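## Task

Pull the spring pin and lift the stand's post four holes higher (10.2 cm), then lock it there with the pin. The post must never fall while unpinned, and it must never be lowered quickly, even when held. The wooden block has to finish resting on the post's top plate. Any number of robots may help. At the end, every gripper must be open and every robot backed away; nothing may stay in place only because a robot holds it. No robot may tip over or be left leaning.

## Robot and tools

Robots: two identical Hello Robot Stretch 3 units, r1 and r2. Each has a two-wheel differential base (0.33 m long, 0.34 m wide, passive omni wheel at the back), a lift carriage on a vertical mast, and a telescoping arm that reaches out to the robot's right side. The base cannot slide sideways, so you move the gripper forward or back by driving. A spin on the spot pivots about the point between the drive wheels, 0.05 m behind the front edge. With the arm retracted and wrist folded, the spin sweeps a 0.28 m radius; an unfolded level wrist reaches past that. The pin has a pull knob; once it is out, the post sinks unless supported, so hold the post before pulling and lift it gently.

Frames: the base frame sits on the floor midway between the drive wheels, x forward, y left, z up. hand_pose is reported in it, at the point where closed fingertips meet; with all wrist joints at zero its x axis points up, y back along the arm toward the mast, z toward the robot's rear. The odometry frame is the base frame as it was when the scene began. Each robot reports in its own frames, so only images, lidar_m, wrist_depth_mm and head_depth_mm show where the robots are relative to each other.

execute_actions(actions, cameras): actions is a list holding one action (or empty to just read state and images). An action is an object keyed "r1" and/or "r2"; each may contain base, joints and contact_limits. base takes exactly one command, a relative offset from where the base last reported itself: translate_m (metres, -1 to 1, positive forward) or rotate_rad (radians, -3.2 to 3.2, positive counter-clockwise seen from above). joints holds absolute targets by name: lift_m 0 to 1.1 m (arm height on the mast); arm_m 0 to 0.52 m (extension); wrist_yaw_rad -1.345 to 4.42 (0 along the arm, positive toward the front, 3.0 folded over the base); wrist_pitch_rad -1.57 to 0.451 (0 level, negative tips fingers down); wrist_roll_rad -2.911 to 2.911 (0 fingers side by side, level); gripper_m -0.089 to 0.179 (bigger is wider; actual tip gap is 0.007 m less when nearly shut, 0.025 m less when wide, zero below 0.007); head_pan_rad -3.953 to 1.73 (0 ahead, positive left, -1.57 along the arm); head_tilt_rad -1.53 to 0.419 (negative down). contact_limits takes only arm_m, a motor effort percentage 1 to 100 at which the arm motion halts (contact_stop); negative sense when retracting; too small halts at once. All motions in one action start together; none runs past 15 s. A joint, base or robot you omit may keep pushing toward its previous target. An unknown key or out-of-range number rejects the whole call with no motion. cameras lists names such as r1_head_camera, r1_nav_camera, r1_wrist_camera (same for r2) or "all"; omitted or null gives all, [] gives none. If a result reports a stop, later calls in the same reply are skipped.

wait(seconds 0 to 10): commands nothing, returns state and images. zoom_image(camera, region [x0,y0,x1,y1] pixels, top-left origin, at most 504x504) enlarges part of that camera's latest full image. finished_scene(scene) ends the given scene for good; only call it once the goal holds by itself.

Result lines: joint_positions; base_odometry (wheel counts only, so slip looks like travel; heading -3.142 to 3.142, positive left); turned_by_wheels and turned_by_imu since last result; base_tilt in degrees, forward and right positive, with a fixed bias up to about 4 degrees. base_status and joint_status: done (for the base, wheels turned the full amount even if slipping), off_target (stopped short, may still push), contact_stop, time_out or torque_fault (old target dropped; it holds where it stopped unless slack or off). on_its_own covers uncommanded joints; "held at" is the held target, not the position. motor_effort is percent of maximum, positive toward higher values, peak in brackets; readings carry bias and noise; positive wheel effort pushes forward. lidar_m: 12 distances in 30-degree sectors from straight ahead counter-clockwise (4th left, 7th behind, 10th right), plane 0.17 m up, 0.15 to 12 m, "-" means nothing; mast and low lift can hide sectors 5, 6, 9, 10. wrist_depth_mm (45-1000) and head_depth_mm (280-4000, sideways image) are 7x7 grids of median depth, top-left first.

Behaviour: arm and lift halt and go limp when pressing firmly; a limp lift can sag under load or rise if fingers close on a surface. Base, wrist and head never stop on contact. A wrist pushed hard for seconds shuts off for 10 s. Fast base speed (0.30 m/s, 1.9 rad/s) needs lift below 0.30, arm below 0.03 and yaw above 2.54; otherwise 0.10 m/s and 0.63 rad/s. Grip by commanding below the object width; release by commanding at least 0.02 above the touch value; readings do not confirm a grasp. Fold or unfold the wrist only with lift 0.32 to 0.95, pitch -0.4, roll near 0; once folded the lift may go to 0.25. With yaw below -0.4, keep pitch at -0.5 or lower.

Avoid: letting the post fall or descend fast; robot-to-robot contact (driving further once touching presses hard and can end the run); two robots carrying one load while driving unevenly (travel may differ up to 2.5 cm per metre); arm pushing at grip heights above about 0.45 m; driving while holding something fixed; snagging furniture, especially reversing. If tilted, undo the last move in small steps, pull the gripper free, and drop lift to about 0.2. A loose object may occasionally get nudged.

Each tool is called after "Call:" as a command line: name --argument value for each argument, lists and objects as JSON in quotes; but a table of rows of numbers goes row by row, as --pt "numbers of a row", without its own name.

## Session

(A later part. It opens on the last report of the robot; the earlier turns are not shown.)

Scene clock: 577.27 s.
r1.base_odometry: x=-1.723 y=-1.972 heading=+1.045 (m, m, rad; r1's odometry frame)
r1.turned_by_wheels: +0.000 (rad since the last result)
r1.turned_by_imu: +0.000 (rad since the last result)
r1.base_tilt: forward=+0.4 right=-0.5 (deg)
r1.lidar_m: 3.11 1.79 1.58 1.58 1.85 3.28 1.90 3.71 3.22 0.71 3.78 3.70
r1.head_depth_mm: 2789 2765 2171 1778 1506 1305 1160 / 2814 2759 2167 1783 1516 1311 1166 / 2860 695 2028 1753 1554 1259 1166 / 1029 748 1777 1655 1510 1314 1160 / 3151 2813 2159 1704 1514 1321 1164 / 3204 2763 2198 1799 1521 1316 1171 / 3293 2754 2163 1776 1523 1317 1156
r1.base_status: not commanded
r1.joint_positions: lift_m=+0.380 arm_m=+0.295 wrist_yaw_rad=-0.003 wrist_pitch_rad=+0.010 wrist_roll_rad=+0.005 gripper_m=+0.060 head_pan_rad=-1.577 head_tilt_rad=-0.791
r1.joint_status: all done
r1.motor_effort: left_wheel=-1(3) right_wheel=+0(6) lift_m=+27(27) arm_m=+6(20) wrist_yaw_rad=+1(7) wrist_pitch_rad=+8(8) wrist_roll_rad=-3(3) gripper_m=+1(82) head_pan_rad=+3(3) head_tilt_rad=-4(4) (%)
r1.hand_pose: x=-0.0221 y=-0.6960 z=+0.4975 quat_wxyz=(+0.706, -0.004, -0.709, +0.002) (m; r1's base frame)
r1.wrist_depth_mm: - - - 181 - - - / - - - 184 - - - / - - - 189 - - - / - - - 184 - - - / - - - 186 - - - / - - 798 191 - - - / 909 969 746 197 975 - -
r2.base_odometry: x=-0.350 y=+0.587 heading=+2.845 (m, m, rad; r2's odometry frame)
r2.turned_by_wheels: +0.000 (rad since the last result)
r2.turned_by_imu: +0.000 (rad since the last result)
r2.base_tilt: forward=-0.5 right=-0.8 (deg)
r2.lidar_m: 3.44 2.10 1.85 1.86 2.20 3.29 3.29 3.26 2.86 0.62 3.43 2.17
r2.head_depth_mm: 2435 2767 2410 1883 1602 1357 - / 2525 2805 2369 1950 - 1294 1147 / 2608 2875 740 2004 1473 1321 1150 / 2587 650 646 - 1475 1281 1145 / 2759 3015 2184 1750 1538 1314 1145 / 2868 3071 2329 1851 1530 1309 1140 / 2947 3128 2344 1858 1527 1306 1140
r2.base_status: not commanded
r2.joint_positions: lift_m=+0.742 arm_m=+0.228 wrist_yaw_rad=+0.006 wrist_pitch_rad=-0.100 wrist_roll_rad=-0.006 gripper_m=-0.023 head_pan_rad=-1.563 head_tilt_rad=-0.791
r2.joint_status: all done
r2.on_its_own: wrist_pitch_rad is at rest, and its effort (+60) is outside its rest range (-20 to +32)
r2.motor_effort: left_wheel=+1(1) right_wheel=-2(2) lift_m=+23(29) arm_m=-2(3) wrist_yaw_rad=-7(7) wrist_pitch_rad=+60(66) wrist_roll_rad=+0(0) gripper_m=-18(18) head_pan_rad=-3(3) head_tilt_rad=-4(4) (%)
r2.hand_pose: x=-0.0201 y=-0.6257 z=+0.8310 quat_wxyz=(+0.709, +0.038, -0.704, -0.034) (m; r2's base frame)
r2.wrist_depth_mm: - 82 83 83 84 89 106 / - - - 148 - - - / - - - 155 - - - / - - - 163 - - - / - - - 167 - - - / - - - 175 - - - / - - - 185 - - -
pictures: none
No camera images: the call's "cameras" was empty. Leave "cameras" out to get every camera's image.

Locked in hole 2. Back to the ratchet recipe.

Call:
execute_actions --actions '[{"r2":{"joints":{"lift_m":0.725,"wrist_pitch_rad":0.06}}}]' --cameras '[]'

Call:
execute_actions --actions '[{"r1":{"joints":{"gripper_m":-0.05}},"r2":{"joints":{"lift_m":0.737}}}]' --cameras '[]'

Call:
execute_actions --actions '[{"r1":{"joints":{"arm_m":0.277}}}]' --cameras '[]'

Call:
execute_actions --actions '[{"r2":{"joints":{"lift_m":0.75,"wrist_pitch_rad":0.055}}}]' --cameras '[]'

Call:
execute_actions --actions '[{"r2":{"joints":{"lift_m":0.744}},"r1":{"joints":{"gripper_m":0.06,"arm_m":0.295}}}]' --cameras '[]'

Scene clock: 582.90 s.
r1.base_odometry: x=-1.723 y=-1.972 heading=+1.045 (m, m, rad; r1's odometry frame)
r1.turned_by_wheels: +0.000 (rad since the last result)
r1.turned_by_imu: +0.001 (rad since the last result)
r1.base_tilt: forward=+0.3 right=-0.6 (deg)
r1.lidar_m: 3.11 1.78 1.58 1.58 1.85 3.30 1.90 3.70 3.21 0.72 3.78 3.71
r1.head_depth_mm: 2792 2781 2176 1770 1517 1316 1166 / 2854 2752 2178 1767 1495 1306 1160 / 2864 696 2023 1741 1527 1271 1161 / 1092 752 1778 1650 1498 1315 1161 / 3104 2790 2173 1711 1520 1309 1157 / 3192 2779 2175 1777 1509 1319 1161 / 3295 2774 2165 1789 1510 1319 1167
r1.base_status: not commanded
r1.joint_positions: lift_m=+0.380 arm_m=+0.295 wrist_yaw_rad=-0.003 wrist_pitch_rad=+0.010 wrist_roll_rad=+0.005 gripper_m=+0.060 head_pan_rad=-1.577 head_tilt_rad=-0.791
r1.joint_status: not commanded
r1.motor_effort: left_wheel=-1(1) right_wheel=-1(0) lift_m=+27(27) arm_m=+7(7) wrist_yaw_rad=+2(2) wrist_pitch_rad=+8(8) wrist_roll_rad=-3(3) gripper_m=+1(0) head_pan_rad=+3(3) head_tilt_rad=-4(4) (%)
r1.hand_pose: x=-0.0221 y=-0.6960 z=+0.4975 quat_wxyz=(+0.706, -0.004, -0.709, +0.002) (m; r1's base frame)
r1.wrist_depth_mm: - - - 181 - - - / - - - 184 - - - / - - - 191 - - - / - - - 183 - - - / - - - 186 - - - / - - 817 189 - - - / 927 930 726 195 967 - -
r2.base_odometry: x=-0.350 y=+0.587 heading=+2.845 (m, m, rad; r2's odometry frame)
r2.turned_by_wheels: +0.000 (rad since the last result)
r2.turned_by_imu: +0.001 (rad since the last result)
r2.base_tilt: forward=-0.5 right=-0.9 (deg)
r2.lidar_m: 3.46 2.09 1.85 1.86 2.21 3.27 3.31 3.26 2.86 0.62 3.43 2.17
r2.head_depth_mm: 2447 2732 2383 1862 1559 1342 - / 2532 2858 2388 1930 - 1301 1142 / 2555 2876 745 1998 1468 1329 1149 / 2566 1410 646 - 1467 1281 1148 / 2793 3041 2185 1758 1534 1310 1144 / 2867 3094 2354 1862 1526 1304 1141 / 2934 3137 2323 1854 1534 1299 1139
r2.base_status: not commanded
r2.joint_positions: lift_m=+0.725 arm_m=+0.228 wrist_yaw_rad=+0.006 wrist_pitch_rad=-0.048 wrist_roll_rad=-0.006 gripper_m=-0.023 head_pan_rad=-1.563 head_tilt_rad=-0.791
r2.joint_status: wrist_pitch_rad off_target (ended at -0.048, target +0.060); the others done
r2.on_its_own: wrist_pitch_rad is at rest, and its effort (+41) is outside its rest range (-20 to +32)
r2.motor_effort: left_wheel=+1(0) right_wheel=-2(1) lift_m=+20(20) arm_m=+3(3) wrist_yaw_rad=-7(7) wrist_pitch_rad=+41(44) wrist_roll_rad=+0(0) gripper_m=-19(19) head_pan_rad=-3(2) head_tilt_rad=-4(4) (%)
r2.hand_pose: x=-0.0200 y=-0.6275 z=+0.8276 quat_wxyz=(+0.709, +0.019, -0.705, -0.015) (m; r2's base frame)
r2.wrist_depth_mm: - 96 95 94 93 92 - / - - 231 152 222 - - / - - - 157 - - - / - - - 162 - - - / - - - 166 - - - / - - - 172 - - - / - - - 180 - - -
pictures: none
No camera images: the call's "cameras" was empty. Leave "cameras" out to get every camera's image.

Scene clock: 584.50 s.
r1.base_odometry: x=-1.723 y=-1.972 heading=+1.045 (m, m, rad; r1's odometry frame)
r1.turned_by_wheels: +0.000 (rad since the last result)
r1.turned_by_imu: +0.000 (rad since the last result)
r1.base_tilt: forward=+0.6 right=-0.5 (deg)
r1.lidar_m: 3.08 1.79 1.58 1.58 1.85 3.30 1.90 3.70 3.21 0.72 3.77 3.70
r1.head_depth_mm: 2757 2748 2169 1772 1506 1313 1164 / 2853 2795 2146 1767 1504 1305 1164 / 2835 695 2046 1750 1536 1264 1164 / 1048 746 1797 1647 1507 1317 1166 / 3087 2750 2184 1709 1518 1312 1163 / 3222 2761 2174 1781 1524 1317 1156 / 3320 2779 2148 1777 1511 1307 1161
r1.base_status: not commanded
r1.joint_positions: lift_m=+0.380 arm_m=+0.295 wrist_yaw_rad=+0.006 wrist_pitch_rad=+0.011 wrist_roll_rad=+0.005 gripper_m=-0.049 head_pan_rad=-1.577 head_tilt_rad=-0.791
r1.joint_status: all done
r1.motor_effort: left_wheel=+0(1) right_wheel=-1(1) lift_m=+27(28) arm_m=+7(7) wrist_yaw_rad=-2(3) wrist_pitch_rad=+8(9) wrist_roll_rad=-3(3) gripper_m=-26(100) head_pan_rad=+3(3) head_tilt_rad=-4(4) (%)
r1.hand_pose: x=-0.0200 y=-0.6960 z=+0.4977 quat_wxyz=(+0.706, -0.002, -0.709, +0.006) (m; r1's base frame)
r1.wrist_depth_mm: - - - 182 - - - / - - - 186 - - - / - - - 188 - - - / - - - 182 - - - / - - - 186 - - - / - - - 152 - - - / 922 947 763 195 - - -
r2.base_odometry: x=-0.350 y=+0.587 heading=+2.845 (m, m, rad; r2's odometry frame)
r2.turned_by_wheels: +0.000 (rad since the last result)
r2.turned_by_imu: +0.000 (rad since the last result)
r2.base_tilt: forward=-0.5 right=-0.8 (deg)
r2.lidar_m: 3.45 2.09 1.85 1.86 2.21 3.28 3.31 3.27 2.86 0.62 3.44 2.18
r2.head_depth_mm: 2437 2747 2414 1888 1566 1353 - / 2491 2825 2373 1940 - 1285 1149 / 2593 2873 741 2010 1477 1324 1150 / 2574 647 644 - 1472 1280 1149 / 2780 3051 2209 1756 1539 1313 1147 / 2862 3088 2357 1848 1540 1305 1135 / 2951 3122 2310 1843 1532 1305 1140
r2.base_status: not commanded
r2.joint_positions: lift_m=+0.736 arm_m=+0.228 wrist_yaw_rad=+0.006 wrist_pitch_rad=-0.079 wrist_roll_rad=-0.006 gripper_m=-0.023 head_pan_rad=-1.563 head_tilt_rad=-0.791
r2.joint_status: all done
r2.on_its_own: wrist_pitch_rad is at rest, and its effort (+53) is outside its rest range (-20 to +32)
r2.motor_effort: left_wheel=+1(1) right_wheel=-1(2) lift_m=+33(33) arm_m=+3(3) wrist_yaw_rad=-7(7) wrist_pitch_rad=+53(54) wrist_roll_rad=+0(0) gripper_m=-19(18) head_pan_rad=-2(3) head_tilt_rad=-4(5) (%)
r2.hand_pose: x=-0.0201 y=-0.6263 z=+0.8309 quat_wxyz=(+0.709, +0.030, -0.704, -0.026) (m; r2's base frame)
r2.wrist_depth_mm: - 87 86 85 85 85 94 / - - - 150 - - - / - - - 156 - - - / - - - 163 - - - / - - - 167 - - - / - - - 173 - - - / - - - 183 - - -
pictures: none
No camera images: the call's "cameras" was empty. Leave "cameras" out to get every camera's image.

Scene clock: 585.50 s.
r1.base_odometry: x=-1.723 y=-1.972 heading=+1.045 (m, m, rad; r1's odometry frame)
r1.turned_by_wheels: +0.000 (rad since the last result)
r1.turned_by_imu: +0.000 (rad since the last result)
r1.base_tilt: forward=+0.4 right=-0.6 (deg)
r1.lidar_m: 3.08 1.79 1.58 1.58 1.85 3.30 1.90 3.69 3.21 0.72 3.78 3.71
r1.head_depth_mm: 2784 2760 2155 1776 1508 1307 1161 / 2858 2775 2155 1787 1515 1319 1174 / 2838 698 2039 1731 1509 1269 1158 / 1045 748 1779 1653 1518 1311 1164 / 3170 2778 2155 1724 1512 1320 1166 / 3231 2720 2173 1783 1516 1321 1166 / 3283 2760 2175 1792 1509 1316 1168
r1.base_status: not commanded
r1.joint_positions: lift_m=+0.380 arm_m=+0.278 wrist_yaw_rad=+0.001 wrist_pitch_rad=+0.016 wrist_roll_rad=+0.005 gripper_m=-0.044 head_pan_rad=-1.577 head_tilt_rad=-0.791
r1.joint_status: all done
r1.on_its_own: gripper_m is held at -0.044, not at your -0.050, by its stall guard, which is still easing
r1.motor_effort: left_wheel=+0(1) right_wheel=-1(2) lift_m=+27(28) arm_m=-12(20) wrist_yaw_rad=-1(3) wrist_pitch_rad=+6(8) wrist_roll_rad=-3(3) gripper_m=-4(25) head_pan_rad=+3(3) head_tilt_rad=-3(4) (%)
r1.hand_pose: x=-0.0211 y=-0.6793 z=+0.4990 quat_wxyz=(+0.706, -0.005, -0.709, +0.006) (m; r1's base frame)
r1.wrist_depth_mm: - - - 200 - - - / - - - 203 - - - / - - - 205 - - - / - - - 201 - - - / - - - 203 - - - / - - - 166 - - - / 910 944 744 214 - - -
r2.base_odometry: x=-0.350 y=+0.587 heading=+2.845 (m, m, rad; r2's odometry frame)
r2.turned_by_wheels: +0.000 (rad since the last result)
r2.turned_by_imu: +0.000 (rad since the last result)
r2.base_tilt: forward=-0.5 right=-0.8 (deg)
r2.lidar_m: 3.43 2.10 1.85 1.86 2.21 3.29 3.30 3.24 2.86 0.62 3.45 2.17
r2.head_depth_mm: 2447 2733 2400 1883 1559 1364 - / 2515 2832 2377 1953 - 1289 1149 / 2618 2865 740 1984 1467 1315 1149 / 2567 645 642 - 1507 1281 1141 / 2767 3010 2175 1762 1532 1308 1142 / 2855 3097 2341 1853 1535 1308 1141 / 2957 3178 2307 1854 1530 1302 1137
r2.base_status: not commanded
r2.joint_positions: lift_m=+0.736 arm_m=+0.228 wrist_yaw_rad=+0.006 wrist_pitch_rad=-0.079 wrist_roll_rad=-0.006 gripper_m=-0.023 head_pan_rad=-1.563 head_tilt_rad=-0.791
r2.joint_status: not commanded
r2.on_its_own: wrist_pitch_rad is at rest, and its effort (+53) is outside its rest range (-20 to +32)
r2.motor_effort: left_wheel=+0(0) right_wheel=-1(1) lift_m=+33(33) arm_m=+3(3) wrist_yaw_rad=-6(8) wrist_pitch_rad=+53(53) wrist_roll_rad=+0(0) gripper_m=-19(19) head_pan_rad=-3(3) head_tilt_rad=-4(5) (%)
r2.hand_pose: x=-0.0201 y=-0.6263 z=+0.8309 quat_wxyz=(+0.709, +0.030, -0.704, -0.026) (m; r2's base frame)
r2.wrist_depth_mm: - 88 87 85 85 86 94 / - - - 150 - - - / - - - 156 - - - / - - - 163 - - - / - - - 167 - - - / - - - 174 - - - / - - - 183 - - -
pictures: none
No camera images: the call's "cameras" was empty. Leave "cameras" out to get every camera's image.

Scene clock: 586.30 s.
r1.base_odometry: x=-1.723 y=-1.972 heading=+1.045 (m, m, rad; r1's odometry frame)
r1.turned_by_wheels: +0.000 (rad since the last result)
r1.turned_by_imu: +0.000 (rad since the last result)
r1.base_tilt: forward=+0.6 right=-0.5 (deg)
r1.lidar_m: 3.09 1.79 1.58 1.58 1.85 3.28 1.90 3.70 3.21 0.72 3.75 3.71
r1.head_depth_mm: 2787 2732 2163 1763 1494 1313 1157 / 2845 2766 2163 1769 1512 1315 1170 / 2825 695 2007 1750 1507 1261 1166 / 993 725 1778 1651 1509 1313 1156 / 3166 2743 2182 1716 1512 1310 1163 / 3228 2789 2145 1778 1514 1317 1161 / 3321 2753 2182 1778 1511 1327 1164
r1.base_status: not commanded
r1.joint_positions: lift_m=+0.380 arm_m=+0.278 wrist_yaw_rad=+0.001 wrist_pitch_rad=+0.016 wrist_roll_rad=+0.005 gripper_m=-0.040 head_pan_rad=-1.577 head_tilt_rad=-0.791
r1.joint_status: not commanded
r1.on_its_own: gripper_m is held at -0.041, not at your -0.050, by its stall guard, which is still easing
r1.motor_effort: left_wheel=+0(0) right_wheel=-1(1) lift_m=+28(27) arm_m=-12(12) wrist_yaw_rad=+0(1) wrist_pitch_rad=+6(6) wrist_roll_rad=-3(3) gripper_m=-20(21) head_pan_rad=+3(3) head_tilt_rad=-3(3) (%)
r1.hand_pose: x=-0.0211 y=-0.6793 z=+0.4990 quat_wxyz=(+0.706, -0.005, -0.709, +0.006) (m; r1's base frame)
r1.wrist_depth_mm: - - - 197 - - - / - - - 203 - - - / - - - 207 - - - / - - - 199 - - - / - - - 202 - - - / - - - 166 - - - / 942 953 743 558 - - -
r2.base_odometry: x=-0.350 y=+0.587 heading=+2.845 (m, m, rad; r2's odometry frame)
r2.turned_by_wheels: +0.000 (rad since the last result)
r2.turned_by_imu: +0.000 (rad since the last result)
r2.base_tilt: forward=-0.5 right=-0.8 (deg)
r2.lidar_m: 3.45 2.09 1.85 1.86 2.21 3.27 3.28 3.24 2.86 0.62 3.42 2.17
r2.head_depth_mm: 2410 2707 2398 1896 1576 1350 - / 2517 2829 2378 2013 - 1296 1144 / 2597 2858 705 2003 1473 1317 1149 / 2548 647 636 - 1493 1277 1148 / 2758 3050 2188 1765 1544 1307 1142 / 2889 3125 2324 1861 1532 1302 1135 / 2963 3132 2327 1844 1529 1305 1140
r2.base_status: not commanded
r2.joint_positions: lift_m=+0.749 arm_m=+0.228 wrist_yaw_rad=+0.006 wrist_pitch_rad=-0.091 wrist_roll_rad=-0.006 gripper_m=-0.023 head_pan_rad=-1.563 head_tilt_rad=-0.791
r2.joint_status: wrist_pitch_rad off_target (ended at -0.091, target +0.055); the others done
r2.on_its_own: wrist_pitch_rad is at rest, and its effort (+56) is outside its rest range (-20 to +32)
r2.motor_effort: left_wheel=+0(0) right_wheel=-1(2) lift_m=+33(35) arm_m=+3(3) wrist_yaw_rad=-7(7) wrist_pitch_rad=+56(57) wrist_roll_rad=+0(0) gripper_m=-18(18) head_pan_rad=-2(3) head_tilt_rad=-5(3) (%)
r2.hand_pose: x=-0.0201 y=-0.6257 z=+0.8407 quat_wxyz=(+0.709, +0.035, -0.704, -0.030) (m; r2's base frame)
r2.wrist_depth_mm: - 84 83 84 84 91 108 / - - - 148 - - - / - - - 156 - - - / - - - 163 - - - / - - - 168 - - - / - - - 174 - - - / - - - 185 - - -
pictures: none
No camera images: the call's "cameras" was empty. Leave "cameras" out to get every camera's image.

Scene clock: 588.13 s.
r1.base_odometry: x=-1.723 y=-1.972 heading=+1.045 (m, m, rad; r1's odometry frame)
r1.turned_by_wheels: +0.000 (rad since the last result)
r1.turned_by_imu: +0.000 (rad since the last result)
r1.base_tilt: forward=+0.4 right=-0.5 (deg)
r1.lidar_m: 3.08 1.79 1.58 1.58 1.85 3.28 1.90 3.69 3.20 0.72 3.75 3.70
r1.head_depth_mm: 2793 2748 2142 1774 1512 1314 1158 / 2820 2734 2163 1772 1510 1318 1162 / 2862 698 2035 1734 1536 1267 1159 / 1025 727 1808 1647 1502 1308 1153 / 3173 2786 2175 1705 1520 1310 1163 / 3214 2772 2141 1784 1515 1322 1165 / 3361 2767 2174 1782 1514 1314 1166
r1.base_status: not commanded
r1.joint_positions: lift_m=+0.380 arm_m=+0.295 wrist_yaw_rad=-0.003 wrist_pitch_rad=+0.010 wrist_roll_rad=+0.005 gripper_m=+0.060 head_pan_rad=-1.577 head_tilt_rad=-0.791
r1.joint_status: all done
r1.motor_effort: left_wheel=-1(3) right_wheel=+0(6) lift_m=+27(27) arm_m=+7(20) wrist_yaw_rad=+3(7) wrist_pitch_rad=+9(9) wrist_roll_rad=-3(3) gripper_m=+2(82) head_pan_rad=+3(3) head_tilt_rad=-4(4) (%)
r1.hand_pose: x=-0.0221 y=-0.6960 z=+0.4975 quat_wxyz=(+0.706, -0.004, -0.709, +0.002) (m; r1's base frame)
r1.wrist_depth_mm: - - - 180 - - - / - - - 185 - - - / - - - 188 - - - / - - - 184 - - - / - - - 187 - - - / - - 800 190 - - - / 952 930 748 196 946 - -
r2.base_odometry: x=-0.350 y=+0.587 heading=+2.845 (m, m, rad; r2's odometry frame)
r2.turned_by_wheels: +0.000 (rad since the last result)
r2.turned_by_imu: +0.000 (rad since the last result)
r2.base_tilt: forward=-0.4 right=-0.7 (deg)
r2.lidar_m: 3.43 2.09 1.85 1.86 2.20 3.29 3.30 3.26 2.86 0.62 3.43 2.18
r2.head_depth_mm: 2440 2761 2385 1889 1582 1351 - / 2504 2845 2381 1938 - 1292 1155 / 2603 2856 706 2001 1475 1311 1151 / 2562 646 635 - 1473 1274 1145 / 2745 3015 2192 1745 1538 1310 1144 / 2861 3080 2352 1858 1539 1306 1140 / 2998 3166 2325 1845 1512 1302 1143
r2.base_status: not commanded
r2.joint_positions: lift_m=+0.744 arm_m=+0.228 wrist_yaw_rad=+0.006 wrist_pitch_rad=-0.073 wrist_roll_rad=-0.006 gripper_m=-0.023 head_pan_rad=-1.563 head_tilt_rad=-0.791
r2.joint_status: all done
r2.on_its_own: wrist_pitch_rad is at rest, and its effort (+49) is outside its rest range (-20 to +32)
r2.motor_effort: left_wheel=+0(0) right_wheel=-2(1) lift_m=+21(30) arm_m=+3(3) wrist_yaw_rad=-7(7) wrist_pitch_rad=+49(56) wrist_roll_rad=+0(0) gripper_m=-18(18) head_pan_rad=-2(3) head_tilt_rad=-4(4) (%)
r2.hand_pose: x=-0.0201 y=-0.6265 z=+0.8400 quat_wxyz=(+0.709, +0.028, -0.704, -0.024) (m; r2's base frame)
r2.wrist_depth_mm: - 89 89 87 86 86 96 / - - - 150 - - - / - - - 157 - - - / - - - 163 - - - / - - - 167 - - - / - - - 173 - - - / - - - 183 - - -
pictures: none
No camera images: the call's "cameras" was empty. Leave "cameras" out to get every camera's image.

Past hole 2. Hole 3 top ≈.857.

Call:
execute_actions --actions '[{"r1":{"joints":{"gripper_m":-0.05}},"r2":{"joints":{"lift_m":0.764,"arm_m":0.224}}}]' --cameras '[]'

Call:
execute_actions --actions '[{"r1":{"joints":{"arm_m":0.277}}}]' --cameras '[]'

Call:
execute_actions --actions '[{"r2":{"joints":{"lift_m":0.777,"wrist_pitch_rad":0.06}}}]' --cameras '[]'

Call:
execute_actions --actions '[{"r2":{"joints":{"lift_m":0.771}},"r1":{"joints":{"gripper_m":0.06,"arm_m":0.27}}}]' --cameras '[]'

Scene clock: 593.60 s.
r1.base_odometry: x=-1.723 y=-1.972 heading=+1.045 (m, m, rad; r1's odometry frame)
r1.turned_by_wheels: +0.000 (rad since the last result)
r1.turned_by_imu: +0.001 (rad since the last result)
r1.base_tilt: forward=+0.4 right=-0.5 (deg)
r1.lidar_m: 3.08 1.79 1.58 1.58 1.85 3.30 1.90 3.69 3.22 0.71 3.77 3.70
r1.head_depth_mm: 2767 2790 2155 1783 1507 1310 1159 / 2843 2753 2174 1787 1520 1310 1160 / 2783 697 2025 1754 1541 1269 1166 / 924 733 1780 1644 1526 1312 1165 / 3140 2729 2177 1709 1512 1312 1169 / 3238 2763 2203 1793 1510 1326 1162 / 3307 2785 2156 1776 1513 1321 1161
r1.base_status: not commanded
r1.joint_positions: lift_m=+0.380 arm_m=+0.295 wrist_yaw_rad=+0.007 wrist_pitch_rad=+0.011 wrist_roll_rad=+0.005 gripper_m=-0.049 head_pan_rad=-1.577 head_tilt_rad=-0.791
r1.joint_status: all done
r1.motor_effort: left_wheel=-1(1) right_wheel=+0(0) lift_m=+26(27) arm_m=+6(7) wrist_yaw_rad=-4(4) wrist_pitch_rad=+8(9) wrist_roll_rad=-3(3) gripper_m=-26(99) head_pan_rad=+3(3) head_tilt_rad=-4(4) (%)
r1.hand_pose: x=-0.0198 y=-0.6960 z=+0.4976 quat_wxyz=(+0.706, -0.001, -0.709, +0.006) (m; r1's base frame)
r1.wrist_depth_mm: - - - 182 - - - / - - - 185 - - - / - - - 188 - - - / - - - 184 - - - / - - - 185 - - - / - - - 148 - - - / 945 962 728 197 - - -
r2.base_odometry: x=-0.350 y=+0.587 heading=+2.845 (m, m, rad; r2's odometry frame)
r2.turned_by_wheels: +0.000 (rad since the last result)
r2.turned_by_imu: +0.001 (rad since the last result)
r2.base_tilt: forward=-0.5 right=-0.8 (deg)
r2.lidar_m: 3.44 2.10 1.85 1.86 2.20 3.29 3.29 3.26 2.87 0.62 3.44 2.17
r2.head_depth_mm: 2434 2758 2389 1883 1602 - - / 2510 2809 2399 2004 - 1300 1155 / 2595 2875 2136 - 1479 1315 1146 / 2567 605 640 - 1478 1276 1140 / 2792 3046 2188 1744 1543 1305 1139 / 2842 3069 2345 1858 1535 1311 1145 / 2980 3120 2332 1836 1524 1300 1136
r2.base_status: not commanded
r2.joint_positions: lift_m=+0.763 arm_m=+0.224 wrist_yaw_rad=+0.006 wrist_pitch_rad=-0.094 wrist_roll_rad=-0.006 gripper_m=-0.023 head_pan_rad=-1.563 head_tilt_rad=-0.791
r2.joint_status: all done
r2.on_its_own: wrist_pitch_rad is at rest, and its effort (+57) is outside its rest range (-20 to +32)
r2.motor_effort: left_wheel=+1(1) right_wheel=-2(1) lift_m=+33(32) arm_m=-4(6) wrist_yaw_rad=-7(7) wrist_pitch_rad=+57(61) wrist_roll_rad=+0(0) gripper_m=-18(19) head_pan_rad=-3(2) head_tilt_rad=-4(5) (%)
r2.hand_pose: x=-0.0201 y=-0.6221 z=+0.8540 quat_wxyz=(+0.709, +0.035, -0.704, -0.031) (m; r2's base frame)
r2.wrist_depth_mm: - 96 95 93 91 89 - / - - - 154 230 - - / - - - 161 - - - / - - - 166 - - - / - - - 170 - - - / - - - 180 - - - / - - - 189 - - -
pictures: none
No camera images: the call's "cameras" was empty. Leave "cameras" out to get every camera's image.

Scene clock: 594.60 s.
r1.base_odometry: x=-1.723 y=-1.972 heading=+1.045 (m, m, rad; r1's odometry frame)
r1.turned_by_wheels: +0.000 (rad since the last result)
r1.turned_by_imu: +0.000 (rad since the last result)
r1.base_tilt: forward=+0.4 right=-0.5 (deg)
r1.lidar_m: 3.11 1.79 1.58 1.58 1.84 3.28 1.90 3.71 3.20 0.71 3.78 3.70
r1.head_depth_mm: 2773 2766 2155 1782 1507 1311 1161 / 2853 2741 2157 1776 1522 1310 1181 / 2824 700 2059 1744 1506 1275 1163 / 927 725 1781 1645 1514 1312 1161 / 3154 2781 2188 1719 1513 1313 1156 / 3229 2815 2163 1771 1522 1320 1168 / 3277 2731 2161 1782 1517 1315 1159
r1.base_status: not commanded
r1.joint_positions: lift_m=+0.380 arm_m=+0.278 wrist_yaw_rad=+0.001 wrist_pitch_rad=+0.017 wrist_roll_rad=+0.005 gripper_m=-0.044 head_pan_rad=-1.577 head_tilt_rad=-0.791
r1.joint_status: all done
r1.on_its_own: gripper_m is held at -0.044, not at your -0.050, by its stall guard, which is still easing
r1.motor_effort: left_wheel=+0(0) right_wheel=+0(0) lift_m=+27(28) arm_m=-11(22) wrist_yaw_rad=+0(3) wrist_pitch_rad=+5(8) wrist_roll_rad=-3(3) gripper_m=-4(27) head_pan_rad=+3(3) head_tilt_rad=-3(4) (%)
r1.hand_pose: x=-0.0211 y=-0.6793 z=+0.4993 quat_wxyz=(+0.706, -0.005, -0.709, +0.006) (m; r1's base frame)
r1.wrist_depth_mm: - - - 198 - - - / - - - 202 - - - / - - - 206 - - - / - - - 201 - - - / - - - 203 - - - / - - - 165 - - - / 924 950 778 216 - - -
r2.base_odometry: x=-0.350 y=+0.587 heading=+2.845 (m, m, rad; r2's odometry frame)
r2.turned_by_wheels: +0.000 (rad since the last result)
r2.turned_by_imu: +0.000 (rad since the last result)
r2.base_tilt: forward=-0.5 right=-0.8 (deg)
r2.lidar_m: 3.43 2.09 1.86 1.86 2.21 3.29 3.28 3.26 2.85 0.62 3.43 2.17
r2.head_depth_mm: 2440 2735 2392 1885 1590 - - / 2488 2805 2394 2018 - 1296 1150 / 2594 2849 2148 - 1477 1313 1144 / 2573 596 635 - 1492 1284 1149 / 2766 3015 2189 1761 1532 1319 1142 / 2847 3092 2343 1846 1530 1305 1139 / 2968 3166 2334 1855 1530 1306 1136
r2.base_status: not commanded
r2.joint_positions: lift_m=+0.763 arm_m=+0.224 wrist_yaw_rad=+0.006 wrist_pitch_rad=-0.085 wrist_roll_rad=-0.006 gripper_m=-0.023 head_pan_rad=-1.563 head_tilt_rad=-0.791
r2.joint_status: not commanded
r2.on_its_own: wrist_pitch_rad is at rest, and its effort (+54) is outside its rest range (-20 to +32)
r2.motor_effort: left_wheel=+1(2) right_wheel=-2(1) lift_m=+33(33) arm_m=-2(3) wrist_yaw_rad=-8(7) wrist_pitch_rad=+54(57) wrist_roll_rad=+0(0) gripper_m=-18(18) head_pan_rad=-3(2) head_tilt_rad=-3(3) (%)
r2.hand_pose: x=-0.0201 y=-0.6224 z=+0.8561 quat_wxyz=(+0.709, +0.032, -0.704, -0.028) (m; r2's base frame)
r2.wrist_depth_mm: - 87 97 96 95 93 - / - - 238 154 219 - - / - - - 160 - - - / - - - 166 - - - / - - - 170 - - - / - - - 179 - - - / - - - 187 - - -
pictures: none
No camera images: the call's "cameras" was empty. Leave "cameras" out to get every camera's image.

Scene clock: 595.40 s.
r1.base_odometry: x=-1.723 y=-1.972 heading=+1.045 (m, m, rad; r1's odometry frame)
r1.turned_by_wheels: +0.000 (rad since the last result)
r1.turned_by_imu: +0.000 (rad since the last result)
r1.base_tilt: forward=+0.5 right=-0.5 (deg)
r1.lidar_m: 3.09 1.79 1.58 1.58 1.85 3.29 1.90 3.73 3.22 0.71 3.76 3.72
r1.head_depth_mm: 2769 2751 2169 1776 1504 1308 1163 / 2852 2749 2170 1780 1511 1320 1166 / 2822 691 2104 1739 1530 1270 1160 / 920 719 1805 1663 1514 1317 1161 / 3153 2742 2162 1725 1513 1311 1163 / 3203 2773 2181 1785 1523 1311 1164 / 3296 2783 2186 1794 1509 1319 1165
r1.base_status: not commanded
r1.joint_positions: lift_m=+0.380 arm_m=+0.278 wrist_yaw_rad=+0.001 wrist_pitch_rad=+0.017 wrist_roll_rad=+0.005 gripper_m=-0.040 head_pan_rad=-1.577 head_tilt_rad=-0.791
r1.joint_status: not commanded
r1.on_its_own: gripper_m is held at -0.041, not at your -0.050, by its stall guard, which is still easing
r1.motor_effort: left_wheel=-1(0) right_wheel=+0(1) lift_m=+27(27) arm_m=-8(12) wrist_yaw_rad=-1(0) wrist_pitch_rad=+5(5) wrist_roll_rad=-3(3) gripper_m=-19(22) head_pan_rad=+3(3) head_tilt_rad=-5(4) (%)
r1.hand_pose: x=-0.0211 y=-0.6791 z=+0.4993 quat_wxyz=(+0.706, -0.005, -0.709, +0.006) (m; r1's base frame)
r1.wrist_depth_mm: - - - 199 - - - / - - - 203 - - - / - - - 207 - - - / - - - 201 - - - / - - - 203 - - - / - - - 209 - - - / 917 984 769 215 - - -
r2.base_odometry: x=-0.350 y=+0.587 heading=+2.845 (m, m, rad; r2's odometry frame)
r2.turned_by_wheels: +0.000 (rad since the last result)
r2.turned_by_imu: +0.000 (rad since the last result)
r2.base_tilt: forward=-0.6 right=-0.9 (deg)
r2.lidar_m: 3.45 2.09 1.85 1.86 2.21 3.28 3.30 3.27 2.86 0.62 3.42 2.17
r2.head_depth_mm: 2441 2721 2408 1883 1603 - - / 2519 2811 2371 2039 1506 1317 1146 / 2594 2856 2125 - 1507 1313 1147 / 2579 594 630 1668 1488 1281 1145 / 2782 3082 2183 1745 1540 1310 1135 / 2875 3080 2317 1860 1532 1309 1141 / 3002 3101 2322 1844 1523 1304 1134
r2.base_status: not commanded
r2.joint_positions: lift_m=+0.776 arm_m=+0.224 wrist_yaw_rad=+0.006 wrist_pitch_rad=-0.113 wrist_roll_rad=-0.006 gripper_m=-0.023 head_pan_rad=-1.563 head_tilt_rad=-0.791
r2.joint_status: wrist_pitch_rad off_target (ended at -0.113, target +0.060); the others done
r2.on_its_own: wrist_pitch_rad is at rest, and its effort (+67) is outside its rest range (-20 to +32)
r2.motor_effort: left_wheel=+1(1) right_wheel=-1(2) lift_m=+35(35) arm_m=-2(3) wrist_yaw_rad=-8(8) wrist_pitch_rad=+67(67) wrist_roll_rad=+0(0) gripper_m=-18(17) head_pan_rad=-2(3) head_tilt_rad=-5(4) (%)
r2.hand_pose: x=-0.0201 y=-0.6210 z=+0.8620 quat_wxyz=(+0.708, +0.042, -0.704, -0.038) (m; r2's base frame)
r2.wrist_depth_mm: - - 117 116 117 - - / - - - 152 231 - - / - - - 160 - - - / - - - 167 - - - / - - - 171 - - - / - - - 182 - - - / - - - 193 - - -
pictures: none
No camera images: the call's "cameras" was empty. Leave "cameras" out to get every camera's image.

Scene clock: 596.90 s.
r1.base_odometry: x=-1.723 y=-1.972 heading=+1.045 (m, m, rad; r1's odometry frame)
r1.turned_by_wheels: +0.000 (rad since the last result)
r1.turned_by_imu: +0.000 (rad since the last result)
r1.base_tilt: forward=+0.6 right=-0.5 (deg)
r1.lidar_m: 3.09 1.79 1.58 1.58 1.85 3.29 1.90 3.71 3.23 0.72 3.77 3.70
r1.head_depth_mm: 2784 2767 2176 1783 1518 1321 1164 / 2827 2738 2159 1761 1510 1307 1168 / 2818 690 2096 1742 1508 1264 1165 / 918 721 1802 1642 1517 1315 1162 / 3146 2768 2160 1715 1514 1313 1164 / 3210 2752 2157 1776 1515 1309 1164 / 3306 2766 2158 1787 1522 1319 1161
r1.base_status: not commanded
r1.joint_positions: lift_m=+0.380 arm_m=+0.270 wrist_yaw_rad=+0.001 wrist_pitch_rad=+0.012 wrist_roll_rad=+0.005 gripper_m=+0.060 head_pan_rad=-1.577 head_tilt_rad=-0.791
r1.joint_status: all done
r1.motor_effort: left_wheel=-1(1) right_wheel=+0(1) lift_m=+28(28) arm_m=-7(11) wrist_yaw_rad=+0(1) wrist_pitch_rad=+8(8) wrist_roll_rad=-3(3) gripper_m=+0(79) head_pan_rad=+3(3) head_tilt_rad=-4(4) (%)
r1.hand_pose: x=-0.0211 y=-0.6719 z=+0.4979 quat_wxyz=(+0.706, -0.003, -0.709, +0.004) (m; r1's base frame)
r1.wrist_depth_mm: - - - 204 - - - / - - - 210 - - - / - - - - - - - / - - - 208 - - - / - - - 211 - - - / - - 809 217 - - - / 946 983 747 221 979 - -
r2.base_odometry: x=-0.350 y=+0.587 heading=+2.845 (m, m, rad; r2's odometry frame)
r2.turned_by_wheels: +0.000 (rad since the last result)
r2.turned_by_imu: +0.000 (rad since the last result)
r2.base_tilt: forward=-0.4 right=-0.8 (deg)
r2.lidar_m: 3.42 2.09 1.86 1.86 2.21 3.29 3.29 3.26 2.86 0.62 3.42 2.17
r2.head_depth_mm: 2438 2721 2412 1892 1603 - - / 2510 2845 2392 1998 1508 1292 1152 / 2581 2806 2127 - 1495 1319 1150 / 2567 593 633 1686 1478 1277 1147 / 2765 3006 2187 1753 1538 1319 1141 / 2835 3098 2359 1861 1530 1308 1143 / 2971 3161 2335 1839 1526 1298 1135
r2.base_status: not commanded
r2.joint_positions: lift_m=+0.771 arm_m=+0.224 wrist_yaw_rad=+0.006 wrist_pitch_rad=-0.097 wrist_roll_rad=-0.006 gripper_m=-0.023 head_pan_rad=-1.563 head_tilt_rad=-0.791
r2.joint_status: all done
r2.on_its_own: wrist_pitch_rad is at rest, and its effort (+60) is outside its rest range (-20 to +32)
r2.motor_effort: left_wheel=+1(1) right_wheel=-2(2) lift_m=+23(33) arm_m=-1(2) wrist_yaw_rad=-7(8) wrist_pitch_rad=+60(67) wrist_roll_rad=+0(0) gripper_m=-17(18) head_pan_rad=-2(2) head_tilt_rad=-4(3) (%)
r2.hand_pose: x=-0.0201 y=-0.6218 z=+0.8609 quat_wxyz=(+0.709, +0.036, -0.704, -0.032) (m; r2's base frame)
r2.wrist_depth_mm: - 88 88 117 119 - - / - - 229 152 208 - - / - - - 160 - - - / - - - 167 - - - / - - - 170 - - - / - - - 180 - - - / - - - 191 - - -
pictures: none
No camera images: the call's "cameras" was empty. Leave "cameras" out to get every camera's image.

Call:
execute_actions --actions '[{"r2":{"joints":{"lift_m":0.742,"wrist_pitch_rad":0.05}},"r1":{"joints":{"arm_m":0.295}}}]' --cameras '["r1_head_camera"]'

Scene clock: 599.63 s.
r1.base_odometry: x=-1.723 y=-1.972 heading=+1.045 (m, m, rad; r1's odometry frame)
r1.turned_by_wheels: +0.000 (rad since the last result)
r1.turned_by_imu: +0.000 (rad since the last result)
r1.base_tilt: forward=+0.5 right=-0.6 (deg)
r1.lidar_m: 3.11 1.79 1.58 1.58 1.85 3.32 1.90 3.70 3.21 0.72 3.78 3.71
r1.head_depth_mm: 2767 2738 2145 1774 1507 1316 1158 / 2850 2793 2191 1774 1513 1305 1165 / 2783 696 2105 1740 1547 1268 1166 / 976 724 1796 1651 1513 1316 1161 / 3125 2789 2163 1712 1516 1314 1158 / 3245 2805 2181 1791 1530 1324 1161 / 3344 2771 2161 1795 1517 1316 1163
r1.base_status: not commanded
r1.joint_positions: lift_m=+0.380 arm_m=+0.295 wrist_yaw_rad=+0.001 wrist_pitch_rad=+0.011 wrist_roll_rad=+0.005 gripper_m=+0.060 head_pan_rad=-1.577 head_tilt_rad=-0.791
r1.joint_status: all done
r1.motor_effort: left_wheel=-1(1) right_wheel=+0(0) lift_m=+27(27) arm_m=+6(8) wrist_yaw_rad=-1(0) wrist_pitch_rad=+8(8) wrist_roll_rad=-3(3) gripper_m=+0(1) head_pan_rad=+3(3) head_tilt_rad=-4(5) (%)
r1.hand_pose: x=-0.0211 y=-0.6960 z=+0.4978 quat_wxyz=(+0.706, -0.003, -0.709, +0.004) (m; r1's base frame)
r1.wrist_depth_mm: - - - 180 - - - / - - - 184 - - - / - - - 189 - - - / - - - 184 - - - / - - - 186 - - - / - - 810 191 - - - / 924 967 752 195 973 - -
r2.base_odometry: x=-0.350 y=+0.587 heading=+2.845 (m, m, rad; r2's odometry frame)
r2.turned_by_wheels: +0.000 (rad since the last result)
r2.turned_by_imu: +0.000 (rad since the last result)
r2.base_tilt: forward=-0.5 right=-0.9 (deg)
r2.lidar_m: 3.43 2.10 1.85 1.86 2.20 3.29 3.29 3.25 2.86 0.62 3.43 2.17
r2.head_depth_mm: 2465 2741 2397 1901 1576 1340 - / 2558 2831 2406 1937 - 1295 1152 / 2569 2831 2138 1999 1481 1321 1150 / 2572 596 635 1691 1472 1280 1146 / 2761 3008 2186 1755 1540 1312 1138 / 2843 3142 2327 1849 1533 1317 1141 / 2989 3192 2319 1853 1529 1300 1138
r2.base_status: not commanded
r2.joint_positions: lift_m=+0.742 arm_m=+0.223 wrist_yaw_rad=+0.006 wrist_pitch_rad=-0.005 wrist_roll_rad=-0.006 gripper_m=-0.023 head_pan_rad=-1.563 head_tilt_rad=-0.791
r2.joint_status: wrist_pitch_rad off_target (ended at -0.005, target +0.050); the others done
r2.motor_effort: left_wheel=+0(0) right_wheel=-1(2) lift_m=+17(24) arm_m=+7(7) wrist_yaw_rad=-7(7) wrist_pitch_rad=+21(60) wrist_roll_rad=+0(0) gripper_m=-17(18) head_pan_rad=-1(2) head_tilt_rad=-4(5) (%)
r2.hand_pose: x=-0.0200 y=-0.6245 z=+0.8556 quat_wxyz=(+0.709, +0.004, -0.705, +0.000) (m; r2's base frame)
r2.wrist_depth_mm: - 101 101 100 99 98 - / - - 181 159 175 - - / - - - 165 - - - / - - - 168 - - - / - - - 171 - - - / - - - 175 - - - / - - - 180 - - -
pictures: r1_head_camera (sideways: a quarter turn clockwise sets it upright)
Images, in order (width x height): r1_head_camera 896x504.

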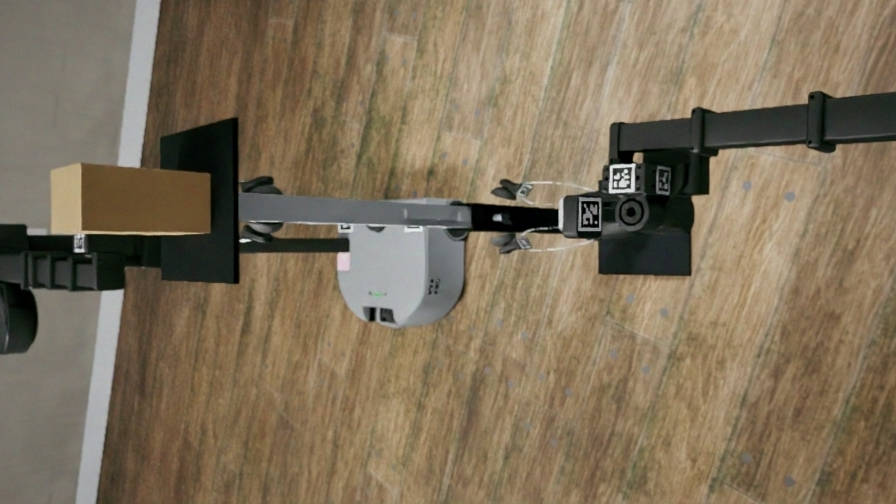

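Call:
execute_actions --actions '[{"r2":{"joints":{"lift_m":0.72,"gripper_m":0.06,"arm_m":0.236}}}]' --cameras '[]'

Call:
execute_actions --actions '[{"r2":{"joints":{"gripper_m":-0.024}}}]' --cameras '[]'

Call:
execute_actions --actions '[{"r2":{"joints":{"lift_m":0.752,"arm_m":0.231}}}]' --cameras '["r2_wrist_camera"]'

Scene clock: 604.50 s.
r1.base_odometry: x=-1.723 y=-1.972 heading=+1.045 (m, m, rad; r1's odometry frame)
r1.turned_by_wheels: +0.000 (rad since the last result)
r1.turned_by_imu: +0.001 (rad since the last result)
r1.base_tilt: forward=+0.5 right=-0.6 (deg)
r1.lidar_m: 3.08 1.79 1.58 1.58 1.85 3.29 1.90 3.69 3.20 0.72 3.76 3.69
r1.head_depth_mm: 2772 2791 2161 1779 1502 1301 1158 / 2844 2762 2194 1786 1522 1316 1159 / 2800 697 2032 1733 1547 1261 1160 / 1065 723 1787 1648 1505 1314 1164 / 3143 2846 2178 1709 1521 1318 1169 / 3235 2811 2164 1821 1511 1326 1161 / 3293 2783 2186 1775 1510 1329 1168
r1.base_status: not commanded
r1.joint_positions: lift_m=+0.380 arm_m=+0.295 wrist_yaw_rad=+0.001 wrist_pitch_rad=+0.011 wrist_roll_rad=+0.005 gripper_m=+0.060 head_pan_rad=-1.577 head_tilt_rad=-0.791
r1.joint_status: not commanded
r1.motor_effort: left_wheel=+0(1) right_wheel=-1(0) lift_m=+27(27) arm_m=+7(7) wrist_yaw_rad=-1(1) wrist_pitch_rad=+8(8) wrist_roll_rad=-3(3) gripper_m=+0(0) head_pan_rad=+3(3) head_tilt_rad=-4(4) (%)
r1.hand_pose: x=-0.0211 y=-0.6960 z=+0.4978 quat_wxyz=(+0.706, -0.003, -0.709, +0.004) (m; r1's base frame)
r1.wrist_depth_mm: - - - 181 - - - / - - - 185 - - - / - - - 189 - - - / - - - 184 - - - / - - - 186 - - - / - - 810 189 - - - / 939 971 754 195 - - -
r2.base_odometry: x=-0.350 y=+0.587 heading=+2.845 (m, m, rad; r2's odometry frame)
r2.turned_by_wheels: +0.000 (rad since the last result)
r2.turned_by_imu: +0.000 (rad since the last result)
r2.base_tilt: forward=-0.4 right=-0.9 (deg)
r2.lidar_m: 3.45 2.10 1.85 1.86 2.20 3.27 3.29 3.27 2.87 0.62 3.42 2.17
r2.head_depth_mm: 2429 2771 2403 1881 1562 1322 - / 2538 2815 2396 1939 - 1293 1140 / 2612 2822 2124 2005 1476 1325 1150 / 2564 594 634 1671 1478 1283 1146 / 2774 3034 2188 1757 1539 1310 1141 / 2867 3091 2357 1855 1536 1306 1140 / 2953 3148 2335 1845 1525 1311 1137
r2.base_status: not commanded
r2.joint_positions: lift_m=+0.720 arm_m=+0.236 wrist_yaw_rad=+0.003 wrist_pitch_rad=+0.034 wrist_roll_rad=-0.006 gripper_m=+0.060 head_pan_rad=-1.563 head_tilt_rad=-0.791
r2.joint_status: all done
r2.motor_effort: left_wheel=+0(1) right_wheel=-1(1) lift_m=+16(18) arm_m=+3(19) wrist_yaw_rad=-4(8) wrist_pitch_rad=+6(21) wrist_roll_rad=+0(0) gripper_m=+0(78) head_pan_rad=-2(1) head_tilt_rad=-6(4) (%)
r2.hand_pose: x=-0.0207 y=-0.6376 z=+0.8438 quat_wxyz=(+0.709, -0.011, -0.705, +0.013) (m; r2's base frame)
r2.wrist_depth_mm: - 131 131 129 128 128 - / - - 233 149 230 - - / - - - 151 - - - / - - - 154 - - - / - - - 157 - - - / - - - 159 - - - / - - - 162 - - -
pictures: none
No camera images: the call's "cameras" was empty. Leave "cameras" out to get every camera's image.

Scene clock: 605.83 s.
r1.base_odometry: x=-1.723 y=-1.972 heading=+1.045 (m, m, rad; r1's odometry frame)
r1.turned_by_wheels: +0.000 (rad since the last result)
r1.turned_by_imu: +0.000 (rad since the last result)
r1.base_tilt: forward=+0.4 right=-0.5 (deg)
r1.lidar_m: 3.09 1.79 1.58 1.58 1.85 3.30 1.90 3.72 3.22 0.71 3.78 3.71
r1.head_depth_mm: 2798 2760 2153 1753 1509 1299 1162 / 2846 2730 2144 1769 1524 1321 1164 / 2826 699 2036 1738 1555 1266 1158 / 1068 724 1797 1653 1517 1312 1166 / 3203 2804 2186 1714 1513 1323 1164 / 3206 2751 2191 1795 1508 1320 1160 / 3342 2803 2189 1804 1525 1324 1160
r1.base_status: not commanded
r1.joint_positions: lift_m=+0.380 arm_m=+0.295 wrist_yaw_rad=+0.001 wrist_pitch_rad=+0.011 wrist_roll_rad=+0.005 gripper_m=+0.060 head_pan_rad=-1.577 head_tilt_rad=-0.791
r1.joint_status: not commanded
r1.motor_effort: left_wheel=+0(1) right_wheel=+0(0) lift_m=+26(28) arm_m=+6(6) wrist_yaw_rad=-1(0) wrist_pitch_rad=+8(8) wrist_roll_rad=-3(3) gripper_m=+0(0) head_pan_rad=+3(3) head_tilt_rad=-5(4) (%)
r1.hand_pose: x=-0.0211 y=-0.6960 z=+0.4978 quat_wxyz=(+0.706, -0.003, -0.709, +0.004) (m; r1's base frame)
r1.wrist_depth_mm: - - - 181 - - - / - - - 185 - - - / - - - 189 - - - / - - - 184 - - - / - - - 185 - - - / - - 827 190 - - - / 948 945 749 195 948 - -
r2.base_odometry: x=-0.350 y=+0.587 heading=+2.845 (m, m, rad; r2's odometry frame)
r2.turned_by_wheels: +0.000 (rad since the last result)
r2.turned_by_imu: +0.000 (rad since the last result)
r2.base_tilt: forward=-0.4 right=-0.8 (deg)
r2.lidar_m: 3.45 2.10 1.85 1.86 2.21 3.29 3.31 3.26 2.86 0.62 3.40 2.17
r2.head_depth_mm: 2456 2713 2388 1902 1557 1328 - / 2524 2817 2392 1937 - 1287 1142 / 2612 2830 2125 2006 1472 1320 1147 / 2580 594 634 1677 1474 1279 1142 / 2735 3003 2210 1752 1536 1314 1143 / 2842 3094 2357 1847 1543 1311 1142 / 2992 3138 2314 1836 1527 1301 1136
r2.base_status: not commanded
r2.joint_positions: lift_m=+0.720 arm_m=+0.236 wrist_yaw_rad=+0.005 wrist_pitch_rad=+0.034 wrist_roll_rad=-0.006 gripper_m=-0.023 head_pan_rad=-1.563 head_tilt_rad=-0.791
r2.joint_status: all done
r2.motor_effort: left_wheel=+0(1) right_wheel=-1(3) lift_m=+16(16) arm_m=-1(3) wrist_yaw_rad=-7(6) wrist_pitch_rad=+6(6) wrist_roll_rad=+0(0) gripper_m=-22(94) head_pan_rad=-3(2) head_tilt_rad=-4(4) (%)
r2.hand_pose: x=-0.0201 y=-0.6380 z=+0.8438 quat_wxyz=(+0.709, -0.010, -0.705, +0.014) (m; r2's base frame)
r2.wrist_depth_mm: - 131 130 129 129 128 - / - - 234 147 229 - - / - - - 150 - - - / - - - 153 - - - / - - - 155 - - - / - - - 158 - - - / - - - 160 - - -
pictures: none
No camera images: the call's "cameras" was empty. Leave "cameras" out to get every camera's image.

Scene clock: 606.93 s.
r1.base_odometry: x=-1.723 y=-1.972 heading=+1.045 (m, m, rad; r1's odometry frame)
r1.turned_by_wheels: +0.000 (rad since the last result)
r1.turned_by_imu: +0.000 (rad since the last result)
r1.base_tilt: forward=+0.6 right=-0.6 (deg)
r1.lidar_m: 3.08 1.79 1.58 1.58 1.85 3.28 1.90 3.70 3.21 0.71 3.78 3.70
r1.head_depth_mm: 2768 2763 2150 1765 1507 1317 1169 / 2863 2732 2162 1776 1517 1310 1160 / 2848 692 2040 1731 1544 1266 1157 / 936 721 1779 1647 1506 1313 1165 / 3133 2740 2149 1716 1511 1318 1165 / 3238 2784 2177 1778 1514 1313 1165 / 3287 2811 2148 1778 1519 1326 1165
r1.base_status: not commanded
r1.joint_positions: lift_m=+0.380 arm_m=+0.295 wrist_yaw_rad=+0.001 wrist_pitch_rad=+0.011 wrist_roll_rad=+0.005 gripper_m=+0.060 head_pan_rad=-1.577 head_tilt_rad=-0.791
r1.joint_status: not commanded
r1.motor_effort: left_wheel=-1(1) right_wheel=-1(0) lift_m=+28(27) arm_m=+6(6) wrist_yaw_rad=-1(0) wrist_pitch_rad=+8(8) wrist_roll_rad=-3(3) gripper_m=+1(0) head_pan_rad=+2(3) head_tilt_rad=-5(4) (%)
r1.hand_pose: x=-0.0211 y=-0.6960 z=+0.4978 quat_wxyz=(+0.706, -0.003, -0.709, +0.004) (m; r1's base frame)
r1.wrist_depth_mm: - - - 182 - - - / - - - 186 - - - / - - - 188 - - - / - - - 183 - - - / - - - 186 - - - / - - 819 189 - - - / 960 914 752 195 962 - -
r2.base_odometry: x=-0.350 y=+0.587 heading=+2.845 (m, m, rad; r2's odometry frame)
r2.turned_by_wheels: +0.000 (rad since the last result)
r2.turned_by_imu: +0.000 (rad since the last result)
r2.base_tilt: forward=-0.5 right=-0.9 (deg)
r2.lidar_m: 3.44 2.09 1.85 1.86 2.20 3.29 3.30 3.26 2.86 0.62 3.42 2.17
r2.head_depth_mm: 2416 2735 2377 1895 1576 1353 - / 2523 2820 2388 2010 - 1296 1148 / 2599 2854 2132 - 1471 1313 1147 / 2584 593 632 - 1472 1280 1144 / 2751 2997 2194 1761 1537 1308 1146 / 2884 3048 2328 1865 1534 1310 1139 / 2971 3133 2362 1852 1531 1300 1137
r2.base_status: not commanded
r2.joint_positions: lift_m=+0.751 arm_m=+0.232 wrist_yaw_rad=+0.006 wrist_pitch_rad=-0.064 wrist_roll_rad=-0.006 gripper_m=-0.023 head_pan_rad=-1.563 head_tilt_rad=-0.791
r2.joint_status: all done
r2.on_its_own: wrist_pitch_rad is at rest, and its effort (+44) is outside its rest range (-20 to +32)
r2.motor_effort: left_wheel=+1(2) right_wheel=-3(3) lift_m=+32(32) arm_m=-7(14) wrist_yaw_rad=-8(8) wrist_pitch_rad=+44(45) wrist_roll_rad=+0(0) gripper_m=-20(20) head_pan_rad=-2(2) head_tilt_rad=-4(5) (%)
r2.hand_pose: x=-0.0200 y=-0.6307 z=+0.8497 quat_wxyz=(+0.709, +0.025, -0.704, -0.021) (m; r2's base frame)
r2.wrist_depth_mm: - 114 113 112 111 109 - / - - - 146 - - - / - - - 151 - - - / - - - 158 - - - / - - - 161 - - - / - - - 168 - - - / - - - 175 - - -
pictures: r2_wrist_camera
Images, in order (width x height): r2_wrist_camera 644x364.

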